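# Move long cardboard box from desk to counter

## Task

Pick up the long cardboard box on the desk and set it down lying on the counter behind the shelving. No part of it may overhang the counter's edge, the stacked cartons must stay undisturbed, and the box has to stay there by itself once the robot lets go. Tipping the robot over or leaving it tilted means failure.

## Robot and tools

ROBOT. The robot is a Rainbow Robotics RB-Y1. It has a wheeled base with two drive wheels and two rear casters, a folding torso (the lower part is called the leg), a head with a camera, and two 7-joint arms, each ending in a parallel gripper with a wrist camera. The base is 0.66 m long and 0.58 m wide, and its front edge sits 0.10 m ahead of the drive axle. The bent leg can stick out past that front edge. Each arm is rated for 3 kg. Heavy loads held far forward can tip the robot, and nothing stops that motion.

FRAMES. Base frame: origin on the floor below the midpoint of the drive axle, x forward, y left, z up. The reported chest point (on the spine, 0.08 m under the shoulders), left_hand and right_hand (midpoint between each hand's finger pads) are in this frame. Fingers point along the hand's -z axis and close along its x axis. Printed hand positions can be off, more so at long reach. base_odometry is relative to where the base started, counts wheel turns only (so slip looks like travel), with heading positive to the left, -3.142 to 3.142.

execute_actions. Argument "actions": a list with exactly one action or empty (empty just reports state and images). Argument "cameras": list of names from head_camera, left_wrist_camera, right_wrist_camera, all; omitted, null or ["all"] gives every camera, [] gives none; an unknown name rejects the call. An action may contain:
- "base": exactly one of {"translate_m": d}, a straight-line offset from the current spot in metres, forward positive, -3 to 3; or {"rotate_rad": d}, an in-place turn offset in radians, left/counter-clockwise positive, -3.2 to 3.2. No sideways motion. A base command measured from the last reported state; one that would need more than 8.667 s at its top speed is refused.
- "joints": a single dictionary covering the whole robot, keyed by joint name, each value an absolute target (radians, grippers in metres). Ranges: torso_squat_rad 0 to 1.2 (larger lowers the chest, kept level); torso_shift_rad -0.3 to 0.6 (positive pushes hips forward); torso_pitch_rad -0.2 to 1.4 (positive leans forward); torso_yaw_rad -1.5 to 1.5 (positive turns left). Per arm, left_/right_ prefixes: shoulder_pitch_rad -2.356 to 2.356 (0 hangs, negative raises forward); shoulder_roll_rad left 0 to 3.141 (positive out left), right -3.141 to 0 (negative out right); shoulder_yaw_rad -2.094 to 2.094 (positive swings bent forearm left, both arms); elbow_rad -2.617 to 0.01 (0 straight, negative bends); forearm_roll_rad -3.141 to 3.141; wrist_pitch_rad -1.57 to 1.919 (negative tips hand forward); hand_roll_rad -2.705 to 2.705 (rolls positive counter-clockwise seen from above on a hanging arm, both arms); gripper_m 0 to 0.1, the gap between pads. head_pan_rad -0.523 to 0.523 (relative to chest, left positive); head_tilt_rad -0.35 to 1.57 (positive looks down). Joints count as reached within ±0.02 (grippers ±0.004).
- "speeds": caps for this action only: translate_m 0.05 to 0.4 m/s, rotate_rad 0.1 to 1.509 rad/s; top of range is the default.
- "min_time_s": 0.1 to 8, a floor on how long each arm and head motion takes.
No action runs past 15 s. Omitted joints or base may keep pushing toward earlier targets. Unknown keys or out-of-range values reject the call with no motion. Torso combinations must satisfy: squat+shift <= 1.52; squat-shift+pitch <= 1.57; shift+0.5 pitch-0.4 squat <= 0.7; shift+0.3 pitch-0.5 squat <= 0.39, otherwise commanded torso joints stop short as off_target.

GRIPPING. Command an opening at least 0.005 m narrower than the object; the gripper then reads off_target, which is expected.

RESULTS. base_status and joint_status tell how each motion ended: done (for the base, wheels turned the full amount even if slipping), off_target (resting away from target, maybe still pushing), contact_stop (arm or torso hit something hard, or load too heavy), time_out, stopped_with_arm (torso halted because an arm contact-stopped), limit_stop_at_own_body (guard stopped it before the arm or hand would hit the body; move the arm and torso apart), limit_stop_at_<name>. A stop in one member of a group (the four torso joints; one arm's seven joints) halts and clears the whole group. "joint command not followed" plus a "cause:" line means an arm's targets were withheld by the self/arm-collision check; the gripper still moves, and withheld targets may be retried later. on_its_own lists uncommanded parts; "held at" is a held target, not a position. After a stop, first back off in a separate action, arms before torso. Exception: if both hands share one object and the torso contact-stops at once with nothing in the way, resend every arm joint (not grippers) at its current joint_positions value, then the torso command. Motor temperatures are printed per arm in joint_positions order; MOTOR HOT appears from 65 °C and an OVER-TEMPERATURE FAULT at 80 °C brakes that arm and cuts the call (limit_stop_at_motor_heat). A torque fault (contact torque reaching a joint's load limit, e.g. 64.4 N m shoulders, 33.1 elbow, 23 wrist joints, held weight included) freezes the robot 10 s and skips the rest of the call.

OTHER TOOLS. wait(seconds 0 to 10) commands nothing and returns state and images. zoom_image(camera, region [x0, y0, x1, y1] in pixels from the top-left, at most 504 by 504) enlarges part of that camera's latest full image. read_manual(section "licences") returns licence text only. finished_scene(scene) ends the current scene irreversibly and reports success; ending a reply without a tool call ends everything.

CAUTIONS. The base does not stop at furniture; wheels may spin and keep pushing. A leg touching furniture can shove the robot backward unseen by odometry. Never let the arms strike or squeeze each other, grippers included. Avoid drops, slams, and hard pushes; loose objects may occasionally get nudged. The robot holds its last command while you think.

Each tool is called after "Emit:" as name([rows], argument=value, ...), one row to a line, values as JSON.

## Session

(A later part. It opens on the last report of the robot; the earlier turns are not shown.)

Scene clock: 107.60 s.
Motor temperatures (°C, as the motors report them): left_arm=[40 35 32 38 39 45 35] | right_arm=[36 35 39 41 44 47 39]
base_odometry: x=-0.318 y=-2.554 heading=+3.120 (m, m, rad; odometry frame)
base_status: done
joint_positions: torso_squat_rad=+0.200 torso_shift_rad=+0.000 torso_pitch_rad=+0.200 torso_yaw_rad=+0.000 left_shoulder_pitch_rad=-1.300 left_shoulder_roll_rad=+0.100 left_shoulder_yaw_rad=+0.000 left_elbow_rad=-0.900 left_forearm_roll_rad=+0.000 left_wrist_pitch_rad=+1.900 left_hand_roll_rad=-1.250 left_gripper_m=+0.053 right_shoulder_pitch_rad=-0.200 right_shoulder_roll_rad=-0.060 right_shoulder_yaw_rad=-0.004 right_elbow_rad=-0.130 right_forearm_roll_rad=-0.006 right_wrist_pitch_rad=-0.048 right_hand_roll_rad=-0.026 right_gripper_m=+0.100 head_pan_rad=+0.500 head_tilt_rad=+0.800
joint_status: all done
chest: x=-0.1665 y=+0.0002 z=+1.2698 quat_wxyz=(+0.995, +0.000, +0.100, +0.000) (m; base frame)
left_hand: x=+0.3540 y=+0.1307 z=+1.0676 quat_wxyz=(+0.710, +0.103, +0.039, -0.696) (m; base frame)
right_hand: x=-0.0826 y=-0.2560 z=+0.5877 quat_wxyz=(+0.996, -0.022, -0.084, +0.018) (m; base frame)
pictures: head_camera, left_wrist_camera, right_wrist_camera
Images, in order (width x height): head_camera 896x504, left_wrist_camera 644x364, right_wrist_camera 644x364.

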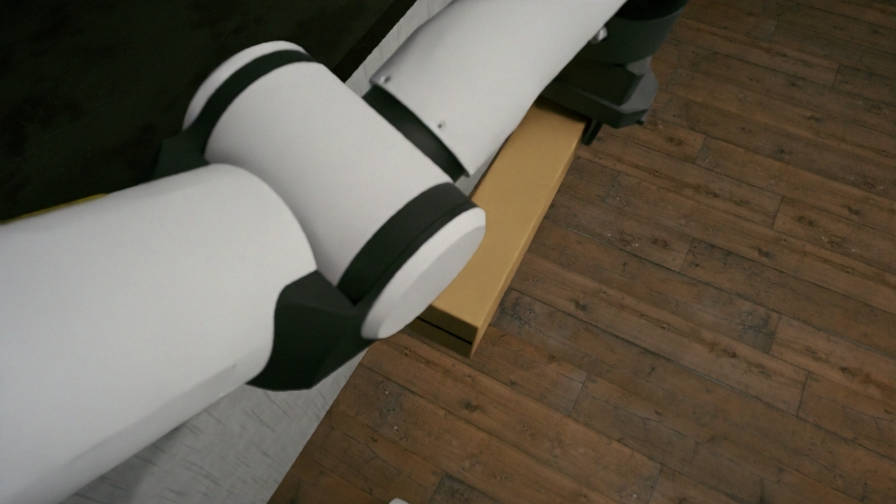

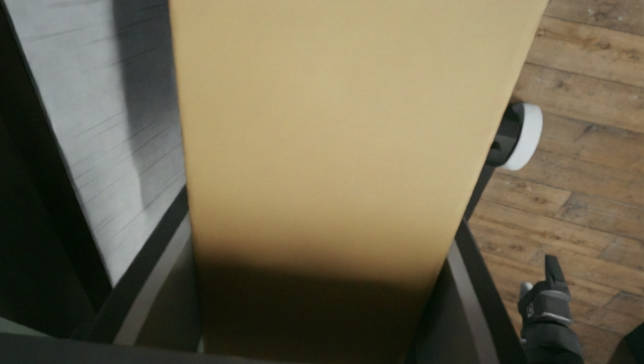

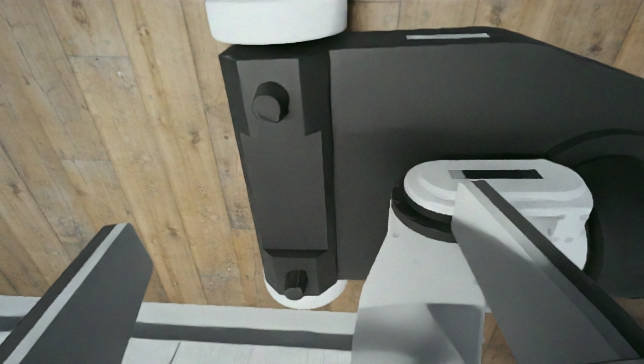

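Emit:
execute_actions([
  {"base":{"translate_m":0.35},"joints":{"torso_yaw_rad":0.8,"torso_pitch_rad":0.0,"head_pan_rad":0.5,"head_tilt_rad":0.6},"speeds":{"translate_m":0.25}},
], cameras=["head_camera"])

Scene clock: 110.27 s.
Motor temperatures (°C, as the motors report them): left_arm=[40 35 32 38 39 45 35] | right_arm=[36 35 39 41 44 47 39]
base_odometry: x=-0.667 y=-2.546 heading=+3.119 (m, m, rad; odometry frame)
base_status: done
joint_positions: torso_squat_rad=+0.200 torso_shift_rad=+0.000 torso_pitch_rad=+0.000 torso_yaw_rad=+0.800 left_shoulder_pitch_rad=-1.300 left_shoulder_roll_rad=+0.100 left_shoulder_yaw_rad=+0.000 left_elbow_rad=-0.900 left_forearm_roll_rad=+0.000 left_wrist_pitch_rad=+1.900 left_hand_roll_rad=-1.250 left_gripper_m=+0.053 right_shoulder_pitch_rad=-0.200 right_shoulder_roll_rad=-0.060 right_shoulder_yaw_rad=-0.004 right_elbow_rad=-0.130 right_forearm_roll_rad=-0.006 right_wrist_pitch_rad=-0.048 right_hand_roll_rad=-0.026 right_gripper_m=+0.100 head_pan_rad=+0.500 head_tilt_rad=+0.600
joint_status: all done
chest: x=-0.2280 y=+0.0001 z=+1.2760 quat_wxyz=(+0.921, +0.000, +0.000, +0.389) (m; base frame)
left_hand: x=+0.0618 y=+0.4859 z=+1.1812 quat_wxyz=(+0.920, +0.171, +0.037, -0.351) (m; base frame)
right_hand: x=+0.1075 y=-0.0220 z=+0.6242 quat_wxyz=(+0.899, +0.049, -0.178, +0.397) (m; base frame)
pictures: head_camera
Images, in order (width x height): head_camera 896x504.

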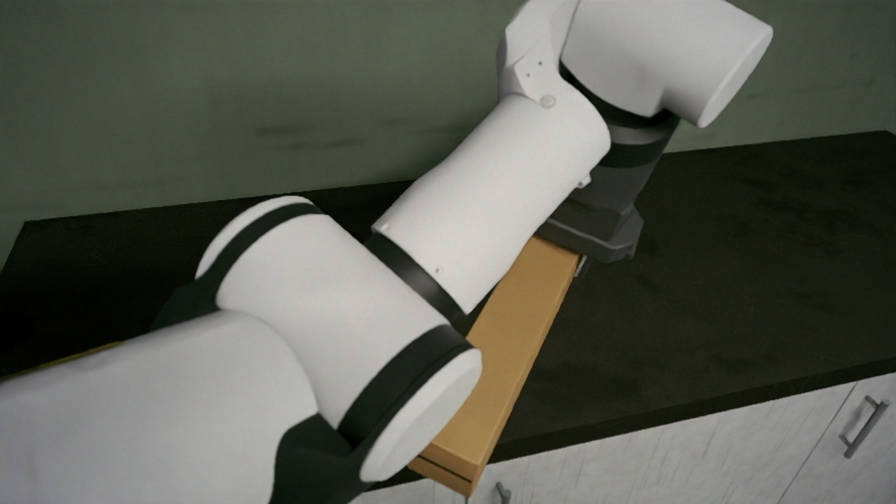

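Emit:
execute_actions([
  {"base":{"translate_m":0.15},"joints":{"torso_yaw_rad":1.2,"left_shoulder_pitch_rad":-1.3,"left_elbow_rad":-0.5,"left_wrist_pitch_rad":1.8,"left_hand_roll_rad":-2.47,"head_pan_rad":0.3,"head_tilt_rad":0.6},"min_time_s":2},
], cameras=["head_camera","left_wrist_camera"])

Scene clock: 112.90 s.
Motor temperatures (°C, as the motors report them): left_arm=[40 35 32 38 39 45 35] | right_arm=[36 35 39 41 44 47 39]
base_odometry: x=-0.817 y=-2.543 heading=+3.119 (m, m, rad; odometry frame)
base_status: done
joint_positions: torso_squat_rad=+0.200 torso_shift_rad=+0.000 torso_pitch_rad=+0.000 torso_yaw_rad=+1.200 left_shoulder_pitch_rad=-1.300 left_shoulder_roll_rad=+0.100 left_shoulder_yaw_rad=+0.000 left_elbow_rad=-0.500 left_forearm_roll_rad=+0.000 left_wrist_pitch_rad=+1.800 left_hand_roll_rad=-2.470 left_gripper_m=+0.052 right_shoulder_pitch_rad=-0.200 right_shoulder_roll_rad=-0.060 right_shoulder_yaw_rad=-0.004 right_elbow_rad=-0.130 right_forearm_roll_rad=-0.006 right_wrist_pitch_rad=-0.048 right_hand_roll_rad=-0.026 right_gripper_m=+0.100 head_pan_rad=+0.300 head_tilt_rad=+0.600
joint_status: all done
chest: x=-0.2280 y=+0.0001 z=+1.2760 quat_wxyz=(+0.825, +0.000, +0.000, +0.565) (m; base frame)
left_hand: x=-0.1994 y=+0.5400 z=+1.0804 quat_wxyz=(+0.722, -0.056, +0.129, -0.678) (m; base frame)
right_hand: x=+0.0896 y=+0.1104 z=+0.6242 quat_wxyz=(+0.802, +0.084, -0.165, +0.568) (m; base frame)
pictures: head_camera, left_wrist_camera
Images, in order (width x height): head_camera 896x504, left_wrist_camera 644x364.

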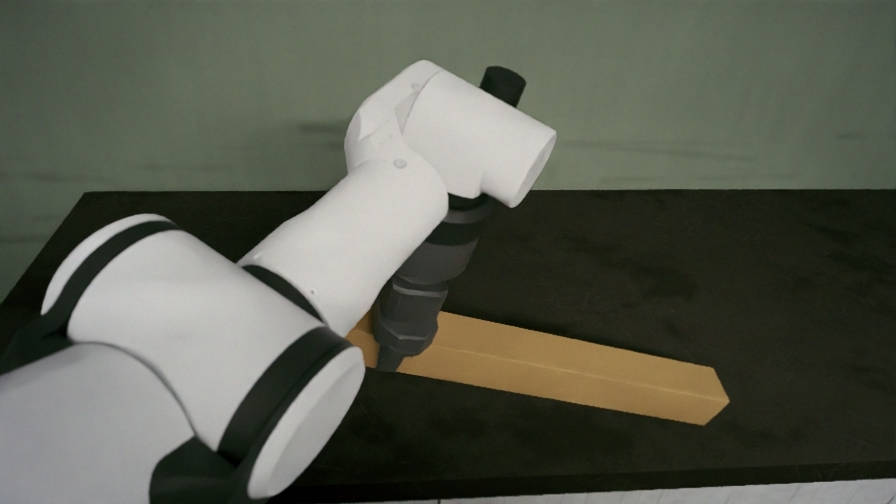

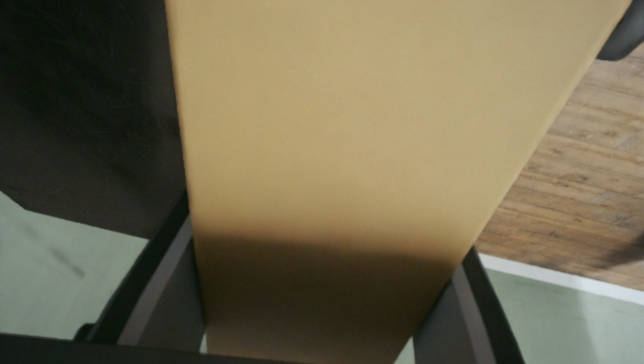

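Emit:
execute_actions([
  {"joints":{"left_shoulder_yaw_rad":0.28,"left_shoulder_pitch_rad":-1.4,"left_elbow_rad":-0.4,"head_pan_rad":0.2},"min_time_s":1.5},
], cameras=["head_camera"])

Scene clock: 114.93 s.
Motor temperatures (°C, as the motors report them): left_arm=[40 35 32 38 39 45 35] | right_arm=[36 35 39 41 44 47 39]
base_odometry: x=-0.817 y=-2.543 heading=+3.119 (m, m, rad; odometry frame)
base_status: not commanded
joint_positions: torso_squat_rad=+0.200 torso_shift_rad=+0.000 torso_pitch_rad=+0.000 torso_yaw_rad=+1.200 left_shoulder_pitch_rad=-1.400 left_shoulder_roll_rad=+0.100 left_shoulder_yaw_rad=+0.280 left_elbow_rad=-0.400 left_forearm_roll_rad=+0.000 left_wrist_pitch_rad=+1.800 left_hand_roll_rad=-2.470 left_gripper_m=+0.052 right_shoulder_pitch_rad=-0.200 right_shoulder_roll_rad=-0.060 right_shoulder_yaw_rad=-0.004 right_elbow_rad=-0.130 right_forearm_roll_rad=-0.006 right_wrist_pitch_rad=-0.048 right_hand_roll_rad=-0.026 right_gripper_m=+0.100 head_pan_rad=+0.200 head_tilt_rad=+0.600
joint_status: all done
chest: x=-0.2280 y=+0.0001 z=+1.2760 quat_wxyz=(+0.825, +0.000, +0.000, +0.565) (m; base frame)
left_hand: x=-0.1647 y=+0.5216 z=+1.1000 quat_wxyz=(+0.746, -0.037, +0.007, -0.665) (m; base frame)
right_hand: x=+0.0896 y=+0.1104 z=+0.6242 quat_wxyz=(+0.802, +0.084, -0.165, +0.568) (m; base frame)
pictures: head_camera
Images, in order (width x height): head_camera 896x504.

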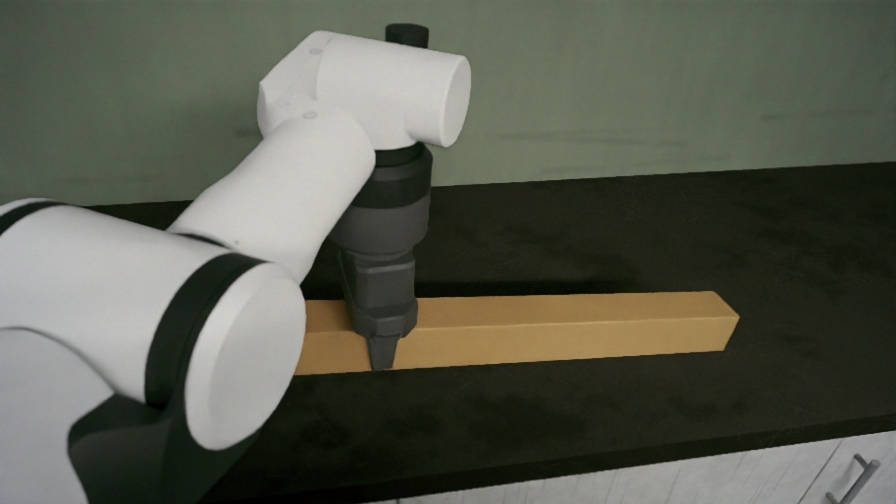

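Emit:
execute_actions([
  {"joints":{"left_shoulder_yaw_rad":0.32,"left_shoulder_pitch_rad":-1.45,"left_elbow_rad":-0.2,"left_wrist_pitch_rad":1.65,"left_hand_roll_rad":-2.58,"torso_squat_rad":0.5,"head_pan_rad":0.3,"head_tilt_rad":0.8},"min_time_s":1.5},
], cameras=["head_camera","left_wrist_camera"])

Scene clock: 116.87 s.
Motor temperatures (°C, as the motors report them): left_arm=[40 35 32 38 39 45 35] | right_arm=[36 35 39 41 44 47 39]
base_odometry: x=-0.817 y=-2.543 heading=+3.119 (m, m, rad; odometry frame)
base_status: not commanded
joint_positions: torso_squat_rad=+0.500 torso_shift_rad=+0.000 torso_pitch_rad=+0.000 torso_yaw_rad=+1.200 left_shoulder_pitch_rad=-1.450 left_shoulder_roll_rad=+0.100 left_shoulder_yaw_rad=+0.320 left_elbow_rad=-0.200 left_forearm_roll_rad=+0.000 left_wrist_pitch_rad=+1.650 left_hand_roll_rad=-2.580 left_gripper_m=+0.052 right_shoulder_pitch_rad=-0.200 right_shoulder_roll_rad=-0.060 right_shoulder_yaw_rad=-0.004 right_elbow_rad=-0.130 right_forearm_roll_rad=-0.006 right_wrist_pitch_rad=-0.048 right_hand_roll_rad=-0.026 right_gripper_m=+0.100 head_pan_rad=+0.300 head_tilt_rad=+0.800
joint_status: all done
chest: x=-0.2280 y=+0.0001 z=+1.2042 quat_wxyz=(+0.825, +0.000, +0.000, +0.565) (m; base frame)
left_hand: x=-0.1552 y=+0.5143 z=+1.0014 quat_wxyz=(+0.705, -0.036, -0.011, -0.708) (m; base frame)
right_hand: x=+0.0896 y=+0.1104 z=+0.5525 quat_wxyz=(+0.802, +0.084, -0.165, +0.568) (m; base frame)
pictures: head_camera, left_wrist_camera
Images, in order (width x height): head_camera 896x504, left_wrist_camera 644x364.

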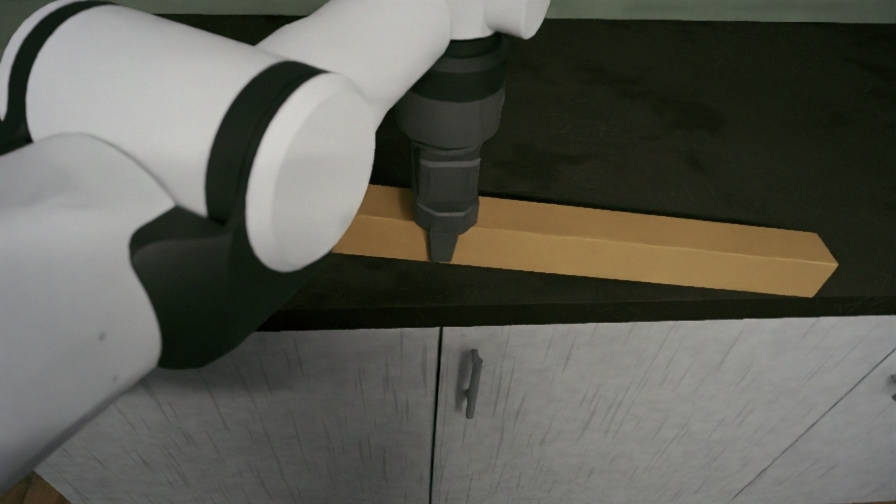

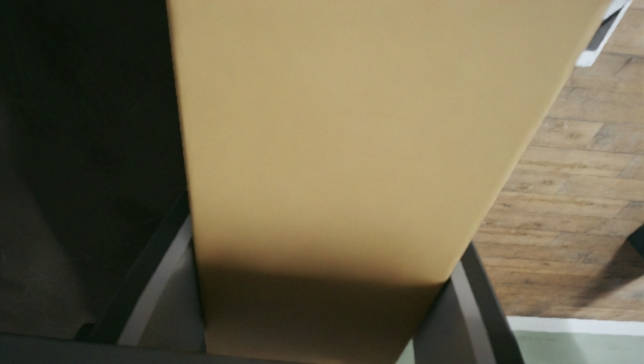

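Emit:
execute_actions([
  {"joints":{"torso_squat_rad":0.3}},
], cameras=[])

Emit:
execute_actions([
  {"joints":{"torso_yaw_rad":0.5,"left_shoulder_yaw_rad":0.47,"left_shoulder_roll_rad":0.867,"left_shoulder_pitch_rad":-1.235,"left_elbow_rad":-0.1,"left_wrist_pitch_rad":1.57,"left_hand_roll_rad":-2.67,"head_pan_rad":0.52,"head_tilt_rad":0.8},"min_time_s":1.5},
], cameras=["head_camera","left_wrist_camera"])

Scene clock: 118.80 s.
Motor temperatures (°C, as the motors report them): left_arm=[40 35 32 38 39 45 35] | right_arm=[36 35 39 41 44 47 39]
base_odometry: x=-0.817 y=-2.543 heading=+3.119 (m, m, rad; odometry frame)
base_status: not commanded
joint_positions: torso_squat_rad=+0.300 torso_shift_rad=+0.000 torso_pitch_rad=+0.000 torso_yaw_rad=+1.200 left_shoulder_pitch_rad=-1.450 left_shoulder_roll_rad=+0.100 left_shoulder_yaw_rad=+0.320 left_elbow_rad=-0.200 left_forearm_roll_rad=+0.000 left_wrist_pitch_rad=+1.650 left_hand_roll_rad=-2.580 left_gripper_m=+0.052 right_shoulder_pitch_rad=-0.200 right_shoulder_roll_rad=-0.060 right_shoulder_yaw_rad=-0.004 right_elbow_rad=-0.130 right_forearm_roll_rad=-0.006 right_wrist_pitch_rad=-0.048 right_hand_roll_rad=-0.026 right_gripper_m=+0.100 head_pan_rad=+0.300 head_tilt_rad=+0.800
joint_status: all done
chest: x=-0.2279 y=+0.0001 z=+1.2587 quat_wxyz=(+0.825, +0.000, +0.000, +0.565) (m; base frame)
left_hand: x=-0.1551 y=+0.5144 z=+1.0559 quat_wxyz=(+0.705, -0.036, -0.010, -0.708) (m; base frame)
right_hand: x=+0.0896 y=+0.1104 z=+0.6068 quat_wxyz=(+0.802, +0.084, -0.165, +0.568) (m; base frame)
pictures: none
No camera images: the call's "cameras" was empty. Leave "cameras" out to get every camera's image.

Scene clock: 120.73 s.
Motor temperatures (°C, as the motors report them): left_arm=[40 35 32 38 39 45 35] | right_arm=[36 35 39 41 44 47 39]
base_odometry: x=-0.817 y=-2.543 heading=+3.119 (m, m, rad; odometry frame)
base_status: not commanded
joint_positions: torso_squat_rad=+0.300 torso_shift_rad=+0.000 torso_pitch_rad=+0.000 torso_yaw_rad=+0.500 left_shoulder_pitch_rad=-1.235 left_shoulder_roll_rad=+0.867 left_shoulder_yaw_rad=+0.470 left_elbow_rad=-0.100 left_forearm_roll_rad=+0.000 left_wrist_pitch_rad=+1.570 left_hand_roll_rad=-2.670 left_gripper_m=+0.052 right_shoulder_pitch_rad=-0.200 right_shoulder_roll_rad=-0.060 right_shoulder_yaw_rad=-0.004 right_elbow_rad=-0.130 right_forearm_roll_rad=-0.006 right_wrist_pitch_rad=-0.048 right_hand_roll_rad=-0.026 right_gripper_m=+0.100 head_pan_rad=+0.520 head_tilt_rad=+0.800
joint_status: all done
chest: x=-0.2280 y=+0.0001 z=+1.2587 quat_wxyz=(+0.969, +0.000, +0.000, +0.247) (m; base frame)
left_hand: x=-0.0917 y=+0.6694 z=+1.0807 quat_wxyz=(+0.708, +0.001, +0.000, -0.706) (m; base frame)
right_hand: x=+0.0859 y=-0.1202 z=+0.6068 quat_wxyz=(+0.948, +0.022, -0.184, +0.258) (m; base frame)
pictures: head_camera, left_wrist_camera
Images, in order (width x height): head_camera 896x504, left_wrist_camera 644x364.

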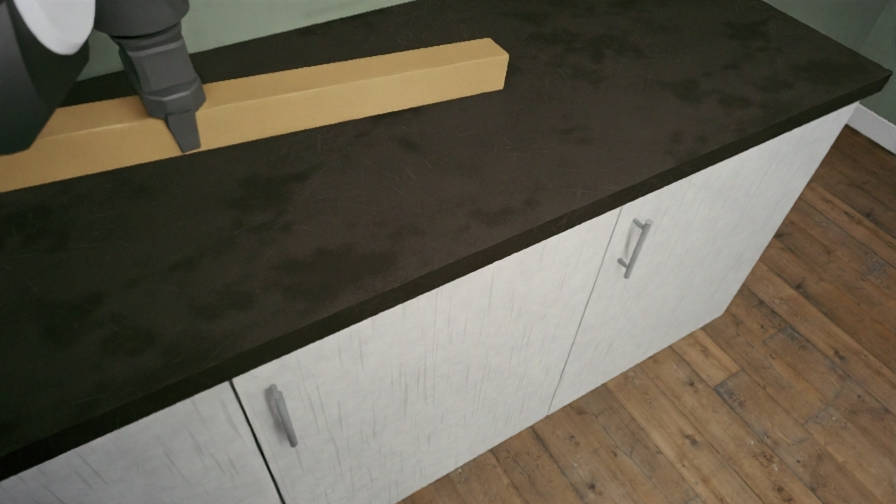

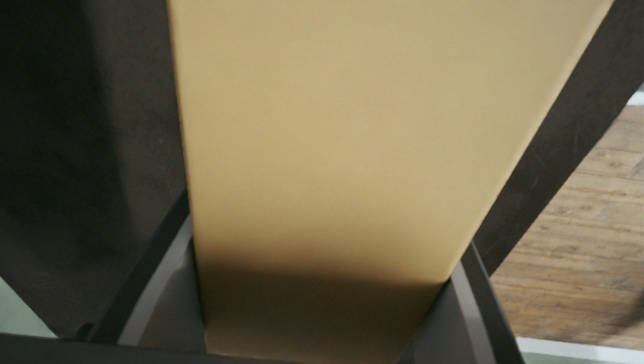

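Emit:
execute_actions([
  {"base":{"translate_m":0.25},"joints":{"torso_squat_rad":0.6},"speeds":{"translate_m":0.2}},
], cameras=["head_camera","left_wrist_camera"])

Scene clock: 123.10 s.
Motor temperatures (°C, as the motors report them): left_arm=[40 35 32 38 39 45 35] | right_arm=[36 35 39 41 44 47 39]
base_odometry: x=-1.067 y=-2.537 heading=+3.118 (m, m, rad; odometry frame)
base_status: done
joint_positions: torso_squat_rad=+0.600 torso_shift_rad=+0.000 torso_pitch_rad=+0.000 torso_yaw_rad=+0.500 left_shoulder_pitch_rad=-1.235 left_shoulder_roll_rad=+0.867 left_shoulder_yaw_rad=+0.470 left_elbow_rad=-0.100 left_forearm_roll_rad=+0.000 left_wrist_pitch_rad=+1.570 left_hand_roll_rad=-2.670 left_gripper_m=+0.052 right_shoulder_pitch_rad=-0.200 right_shoulder_roll_rad=-0.060 right_shoulder_yaw_rad=-0.004 right_elbow_rad=-0.130 right_forearm_roll_rad=-0.006 right_wrist_pitch_rad=-0.048 right_hand_roll_rad=-0.026 right_gripper_m=+0.100 head_pan_rad=+0.520 head_tilt_rad=+0.800
joint_status: all done
chest: x=-0.2280 y=+0.0001 z=+1.1677 quat_wxyz=(+0.969, +0.000, +0.000, +0.247) (m; base frame)
left_hand: x=-0.0919 y=+0.6695 z=+0.9897 quat_wxyz=(+0.708, +0.001, +0.000, -0.706) (m; base frame)
right_hand: x=+0.0859 y=-0.1202 z=+0.5159 quat_wxyz=(+0.948, +0.022, -0.184, +0.258) (m; base frame)
pictures: head_camera, left_wrist_camera
Images, in order (width x height): head_camera 896x504, left_wrist_camera 644x364.

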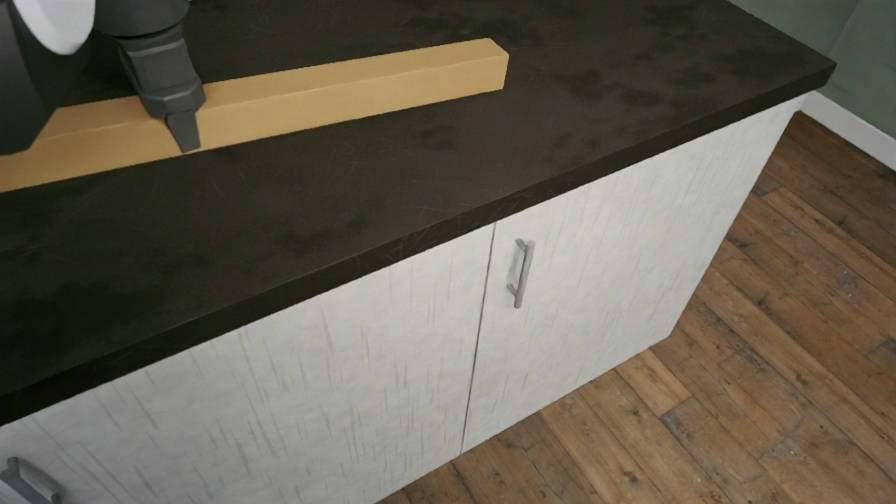

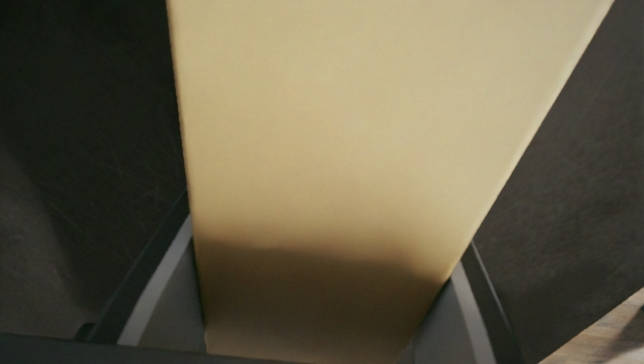

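Emit:
execute_actions([
  {"joints":{"torso_squat_rad":0.675}},
], cameras=["head_camera"])

Scene clock: 123.90 s.
Motor temperatures (°C, as the motors report them): left_arm=[40 35 32 38 39 45 35] | right_arm=[36 35 39 41 44 47 39]
base_odometry: x=-1.067 y=-2.537 heading=+3.118 (m, m, rad; odometry frame)
base_status: not commanded
joint_positions: torso_squat_rad=+0.619 torso_shift_rad=+0.000 torso_pitch_rad=+0.000 torso_yaw_rad=+0.500 left_shoulder_pitch_rad=-1.235 left_shoulder_roll_rad=+0.867 left_shoulder_yaw_rad=+0.470 left_elbow_rad=-0.100 left_forearm_roll_rad=+0.000 left_wrist_pitch_rad=+1.570 left_hand_roll_rad=-2.670 left_gripper_m=+0.052 right_shoulder_pitch_rad=-0.200 right_shoulder_roll_rad=-0.060 right_shoulder_yaw_rad=-0.004 right_elbow_rad=-0.130 right_forearm_roll_rad=-0.006 right_wrist_pitch_rad=-0.048 right_hand_roll_rad=-0.026 right_gripper_m=+0.100 head_pan_rad=+0.520 head_tilt_rad=+0.800
joint_status: torso_squat_rad limit_stop_at_own_body (moved +0.019 of +0.075)
on_its_own: torso_squat_rad is held at +0.619, not at your +0.675, since a limit_stop_at_own_body
chest: x=-0.2280 y=+0.0001 z=+1.1601 quat_wxyz=(+0.969, +0.000, +0.000, +0.247) (m; base frame)
left_hand: x=-0.0920 y=+0.6695 z=+0.9820 quat_wxyz=(+0.708, +0.001, +0.000, -0.706) (m; base frame)
right_hand: x=+0.0858 y=-0.1201 z=+0.5083 quat_wxyz=(+0.948, +0.022, -0.184, +0.258) (m; base frame)
pictures: head_camera
Images, in order (width x height): head_camera 896x504.

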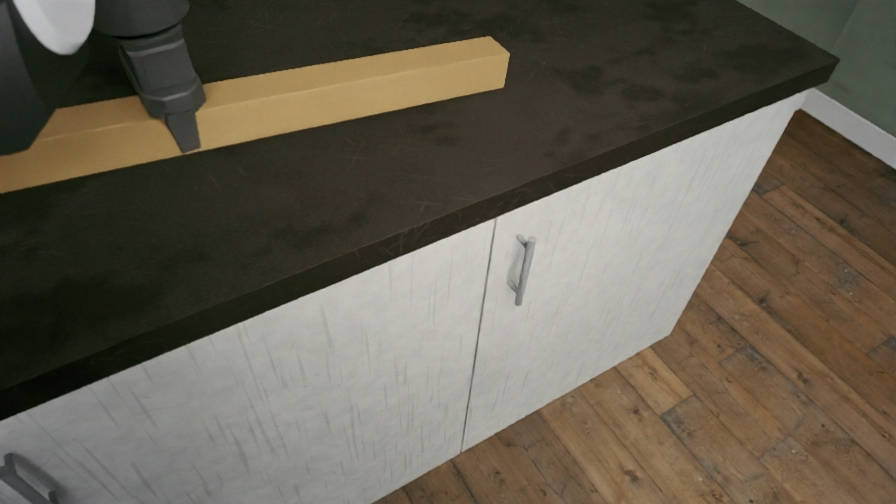

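Right hand is near the leg; move it out.

Emit:
execute_actions([
  {"joints":{"right_shoulder_roll_rad":-0.5,"right_shoulder_pitch_rad":0.0}},
], cameras=[])

Emit:
execute_actions([
  {"joints":{"torso_squat_rad":0.675}},
], cameras=["head_camera","left_wrist_camera"])

Scene clock: 125.10 s.
Motor temperatures (°C, as the motors report them): left_arm=[40 35 32 38 39 45 35] | right_arm=[36 35 39 41 44 47 39]
base_odometry: x=-1.067 y=-2.537 heading=+3.118 (m, m, rad; odometry frame)
base_status: not commanded
joint_positions: torso_squat_rad=+0.619 torso_shift_rad=+0.000 torso_pitch_rad=+0.000 torso_yaw_rad=+0.500 left_shoulder_pitch_rad=-1.235 left_shoulder_roll_rad=+0.867 left_shoulder_yaw_rad=+0.470 left_elbow_rad=-0.100 left_forearm_roll_rad=+0.000 left_wrist_pitch_rad=+1.570 left_hand_roll_rad=-2.670 left_gripper_m=+0.052 right_shoulder_pitch_rad=+0.000 right_shoulder_roll_rad=-0.500 right_shoulder_yaw_rad=-0.004 right_elbow_rad=-0.130 right_forearm_roll_rad=-0.006 right_wrist_pitch_rad=-0.048 right_hand_roll_rad=-0.026 right_gripper_m=+0.100 head_pan_rad=+0.520 head_tilt_rad=+0.800
joint_status: all done
on_its_own: torso_squat_rad is held at +0.619, not at your +0.675, since a limit_stop_at_own_body
chest: x=-0.2280 y=+0.0001 z=+1.1601 quat_wxyz=(+0.969, +0.000, +0.000, +0.247) (m; base frame)
left_hand: x=-0.0921 y=+0.6695 z=+0.9821 quat_wxyz=(+0.708, +0.001, +0.000, -0.706) (m; base frame)
right_hand: x=+0.1178 y=-0.4778 z=+0.5727 quat_wxyz=(+0.934, -0.215, -0.149, +0.243) (m; base frame)
pictures: none
No camera images: the call's "cameras" was empty. Leave "cameras" out to get every camera's image.

Scene clock: 126.03 s.
Motor temperatures (°C, as the motors report them): left_arm=[40 35 32 38 39 45 35] | right_arm=[36 35 39 41 44 47 39]
base_odometry: x=-1.067 y=-2.537 heading=+3.118 (m, m, rad; odometry frame)
base_status: not commanded
joint_positions: torso_squat_rad=+0.675 torso_shift_rad=+0.000 torso_pitch_rad=+0.000 torso_yaw_rad=+0.500 left_shoulder_pitch_rad=-1.235 left_shoulder_roll_rad=+0.867 left_shoulder_yaw_rad=+0.470 left_elbow_rad=-0.100 left_forearm_roll_rad=+0.000 left_wrist_pitch_rad=+1.570 left_hand_roll_rad=-2.670 left_gripper_m=+0.051 right_shoulder_pitch_rad=+0.000 right_shoulder_roll_rad=-0.500 right_shoulder_yaw_rad=-0.004 right_elbow_rad=-0.130 right_forearm_roll_rad=-0.006 right_wrist_pitch_rad=-0.048 right_hand_roll_rad=-0.026 right_gripper_m=+0.100 head_pan_rad=+0.520 head_tilt_rad=+0.800
joint_status: all done
chest: x=-0.2281 y=+0.0001 z=+1.1364 quat_wxyz=(+0.969, +0.000, +0.000, +0.247) (m; base frame)
left_hand: x=-0.0920 y=+0.6695 z=+0.9585 quat_wxyz=(+0.708, +0.001, +0.000, -0.706) (m; base frame)
right_hand: x=+0.1178 y=-0.4778 z=+0.5491 quat_wxyz=(+0.934, -0.215, -0.149, +0.243) (m; base frame)
pictures: head_camera, left_wrist_camera
Images, in order (width x height): head_camera 896x504, left_wrist_camera 644x364.

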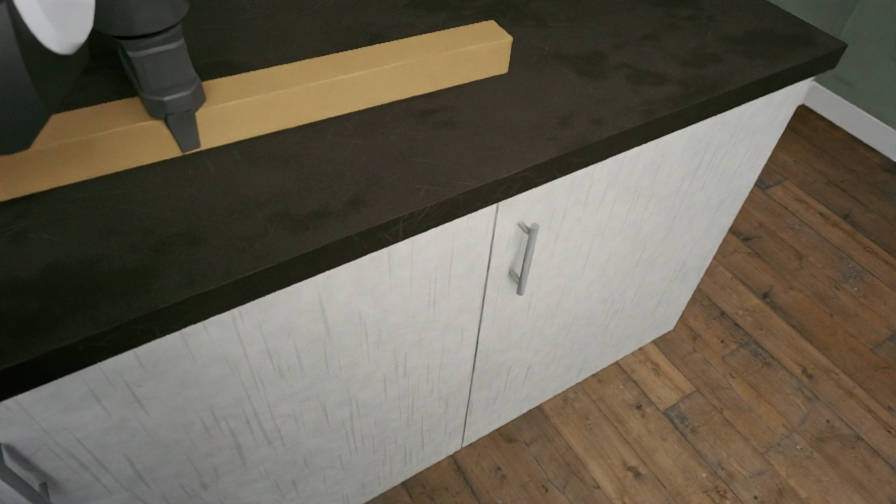

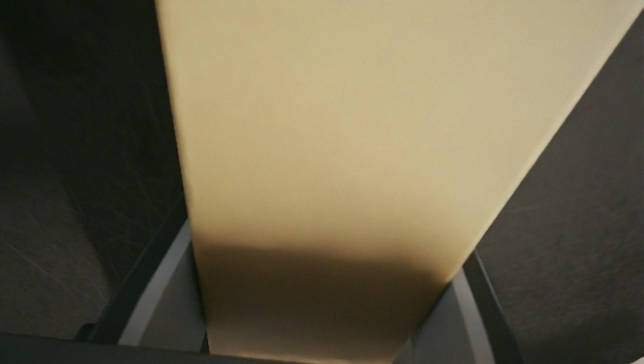

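Emit:
execute_actions([
  {"joints":{"torso_squat_rad":0.695}},
], cameras=["head_camera"])

Scene clock: 126.87 s.
Motor temperatures (°C, as the motors report them): left_arm=[40 35 32 38 39 45 35] | right_arm=[36 35 39 41 44 47 39]
base_odometry: x=-1.067 y=-2.537 heading=+3.118 (m, m, rad; odometry frame)
base_status: not commanded
joint_positions: torso_squat_rad=+0.695 torso_shift_rad=+0.000 torso_pitch_rad=+0.000 torso_yaw_rad=+0.500 left_shoulder_pitch_rad=-1.236 left_shoulder_roll_rad=+0.868 left_shoulder_yaw_rad=+0.470 left_elbow_rad=-0.101 left_forearm_roll_rad=+0.000 left_wrist_pitch_rad=+1.570 left_hand_roll_rad=-2.670 left_gripper_m=+0.051 right_shoulder_pitch_rad=+0.000 right_shoulder_roll_rad=-0.500 right_shoulder_yaw_rad=-0.004 right_elbow_rad=-0.130 right_forearm_roll_rad=-0.006 right_wrist_pitch_rad=-0.048 right_hand_roll_rad=-0.026 right_gripper_m=+0.100 head_pan_rad=+0.520 head_tilt_rad=+0.800
joint_status: all done
chest: x=-0.2281 y=+0.0000 z=+1.1276 quat_wxyz=(+0.969, +0.000, +0.000, +0.247) (m; base frame)
left_hand: x=-0.0918 y=+0.6696 z=+0.9505 quat_wxyz=(+0.708, +0.002, +0.000, -0.706) (m; base frame)
right_hand: x=+0.1178 y=-0.4778 z=+0.5401 quat_wxyz=(+0.934, -0.215, -0.149, +0.243) (m; base frame)
pictures: head_camera
Images, in order (width x height): head_camera 896x504.

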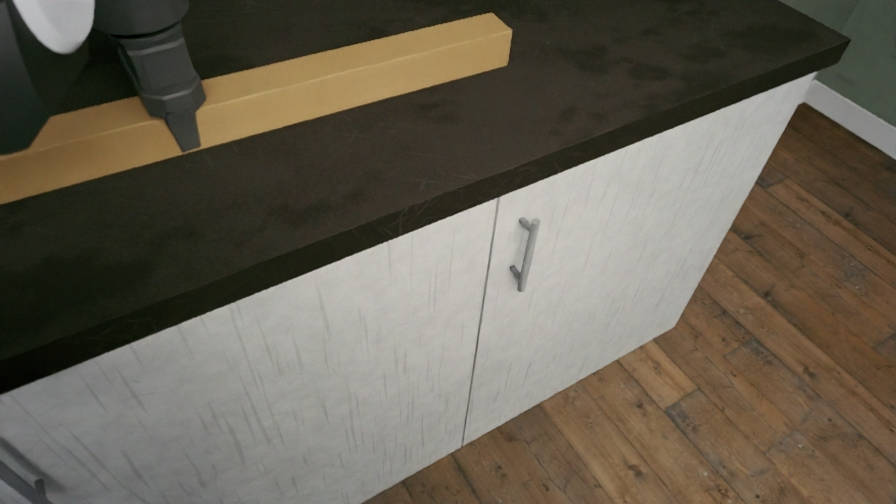

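Emit:
execute_actions([
  {"joints":{"left_gripper_m":0.1}},
], cameras=[])

Emit:
execute_actions([
  {"joints":{"torso_squat_rad":0.3,"head_tilt_rad":0.6}},
], cameras=[])

Emit:
execute_actions([
  {"joints":{"torso_yaw_rad":1.2,"left_shoulder_roll_rad":1.8,"head_pan_rad":0.3,"head_tilt_rad":0.7}},
], cameras=["head_camera"])

Scene clock: 128.17 s.
Motor temperatures (°C, as the motors report them): left_arm=[40 35 32 38 39 45 35] | right_arm=[36 35 39 41 44 47 39]
base_odometry: x=-1.067 y=-2.537 heading=+3.118 (m, m, rad; odometry frame)
base_status: not commanded
joint_positions: torso_squat_rad=+0.695 torso_shift_rad=+0.000 torso_pitch_rad=+0.000 torso_yaw_rad=+0.500 left_shoulder_pitch_rad=-1.236 left_shoulder_roll_rad=+0.867 left_shoulder_yaw_rad=+0.470 left_elbow_rad=-0.100 left_forearm_roll_rad=+0.000 left_wrist_pitch_rad=+1.570 left_hand_roll_rad=-2.670 left_gripper_m=+0.100 right_shoulder_pitch_rad=+0.000 right_shoulder_roll_rad=-0.500 right_shoulder_yaw_rad=-0.004 right_elbow_rad=-0.130 right_forearm_roll_rad=-0.006 right_wrist_pitch_rad=-0.048 right_hand_roll_rad=-0.026 right_gripper_m=+0.100 head_pan_rad=+0.520 head_tilt_rad=+0.800
joint_status: all done
chest: x=-0.2281 y=+0.0001 z=+1.1276 quat_wxyz=(+0.969, +0.000, +0.000, +0.247) (m; base frame)
left_hand: x=-0.0921 y=+0.6696 z=+0.9499 quat_wxyz=(+0.708, +0.001, +0.000, -0.706) (m; base frame)
right_hand: x=+0.1178 y=-0.4778 z=+0.5402 quat_wxyz=(+0.934, -0.215, -0.149, +0.243) (m; base frame)
pictures: none
No camera images: the call's "cameras" was empty. Leave "cameras" out to get every camera's image.

Scene clock: 130.30 s.
Motor temperatures (°C, as the motors report them): left_arm=[40 35 32 38 39 45 35] | right_arm=[36 35 39 41 44 47 39]
base_odometry: x=-1.067 y=-2.537 heading=+3.118 (m, m, rad; odometry frame)
base_status: not commanded
joint_positions: torso_squat_rad=+0.300 torso_shift_rad=+0.000 torso_pitch_rad=+0.000 torso_yaw_rad=+0.500 left_shoulder_pitch_rad=-1.235 left_shoulder_roll_rad=+0.867 left_shoulder_yaw_rad=+0.470 left_elbow_rad=-0.100 left_forearm_roll_rad=+0.000 left_wrist_pitch_rad=+1.570 left_hand_roll_rad=-2.670 left_gripper_m=+0.100 right_shoulder_pitch_rad=+0.000 right_shoulder_roll_rad=-0.500 right_shoulder_yaw_rad=-0.004 right_elbow_rad=-0.130 right_forearm_roll_rad=-0.006 right_wrist_pitch_rad=-0.048 right_hand_roll_rad=-0.026 right_gripper_m=+0.100 head_pan_rad=+0.520 head_tilt_rad=+0.600
joint_status: all done
chest: x=-0.2279 y=+0.0001 z=+1.2587 quat_wxyz=(+0.969, +0.000, +0.000, +0.247) (m; base frame)
left_hand: x=-0.0920 y=+0.6696 z=+1.0809 quat_wxyz=(+0.708, +0.001, +0.000, -0.706) (m; base frame)
right_hand: x=+0.1177 y=-0.4778 z=+0.6712 quat_wxyz=(+0.934, -0.215, -0.149, +0.243) (m; base frame)
pictures: none
No camera images: the call's "cameras" was empty. Leave "cameras" out to get every camera's image.

Scene clock: 132.30 s.
Motor temperatures (°C, as the motors report them): left_arm=[40 35 32 38 39 45 35] | right_arm=[36 35 39 41 44 47 39]
base_odometry: x=-1.067 y=-2.537 heading=+3.118 (m, m, rad; odometry frame)
base_status: not commanded
joint_positions: torso_squat_rad=+0.300 torso_shift_rad=+0.000 torso_pitch_rad=+0.000 torso_yaw_rad=+1.200 left_shoulder_pitch_rad=-1.235 left_shoulder_roll_rad=+1.800 left_shoulder_yaw_rad=+0.470 left_elbow_rad=-0.100 left_forearm_roll_rad=+0.000 left_wrist_pitch_rad=+1.570 left_hand_roll_rad=-2.670 left_gripper_m=+0.100 right_shoulder_pitch_rad=+0.000 right_shoulder_roll_rad=-0.500 right_shoulder_yaw_rad=-0.004 right_elbow_rad=-0.130 right_forearm_roll_rad=-0.006 right_wrist_pitch_rad=-0.048 right_hand_roll_rad=-0.026 right_gripper_m=+0.100 head_pan_rad=+0.300 head_tilt_rad=+0.700
joint_status: all done
chest: x=-0.2280 y=+0.0001 z=+1.2587 quat_wxyz=(+0.825, +0.000, +0.000, +0.565) (m; base frame)
left_hand: x=-0.9467 y=+0.3753 z=+1.3143 quat_wxyz=(+0.978, +0.136, +0.158, -0.013) (m; base frame)
right_hand: x=+0.3444 y=-0.1425 z=+0.6712 quat_wxyz=(+0.794, -0.151, -0.214, +0.549) (m; base frame)
pictures: head_camera
Images, in order (width x height): head_camera 896x504.

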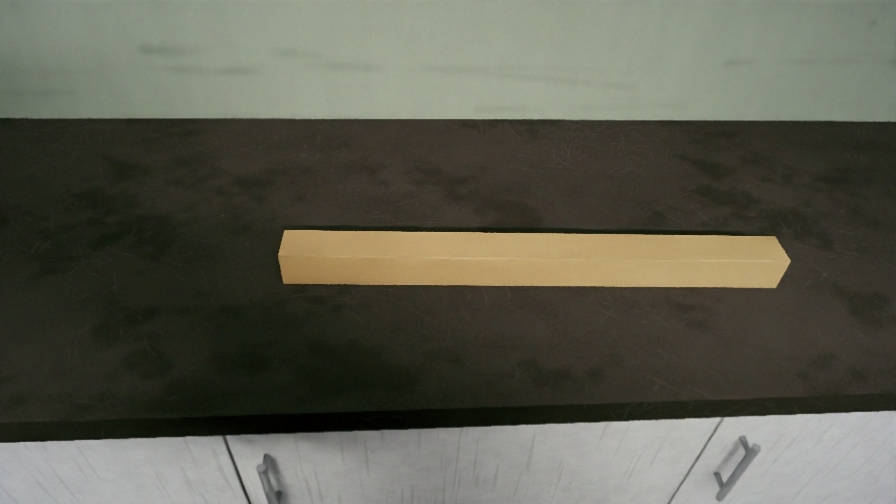

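Emit:
finished_scene(scene=2)

The scene is finished: the task was done.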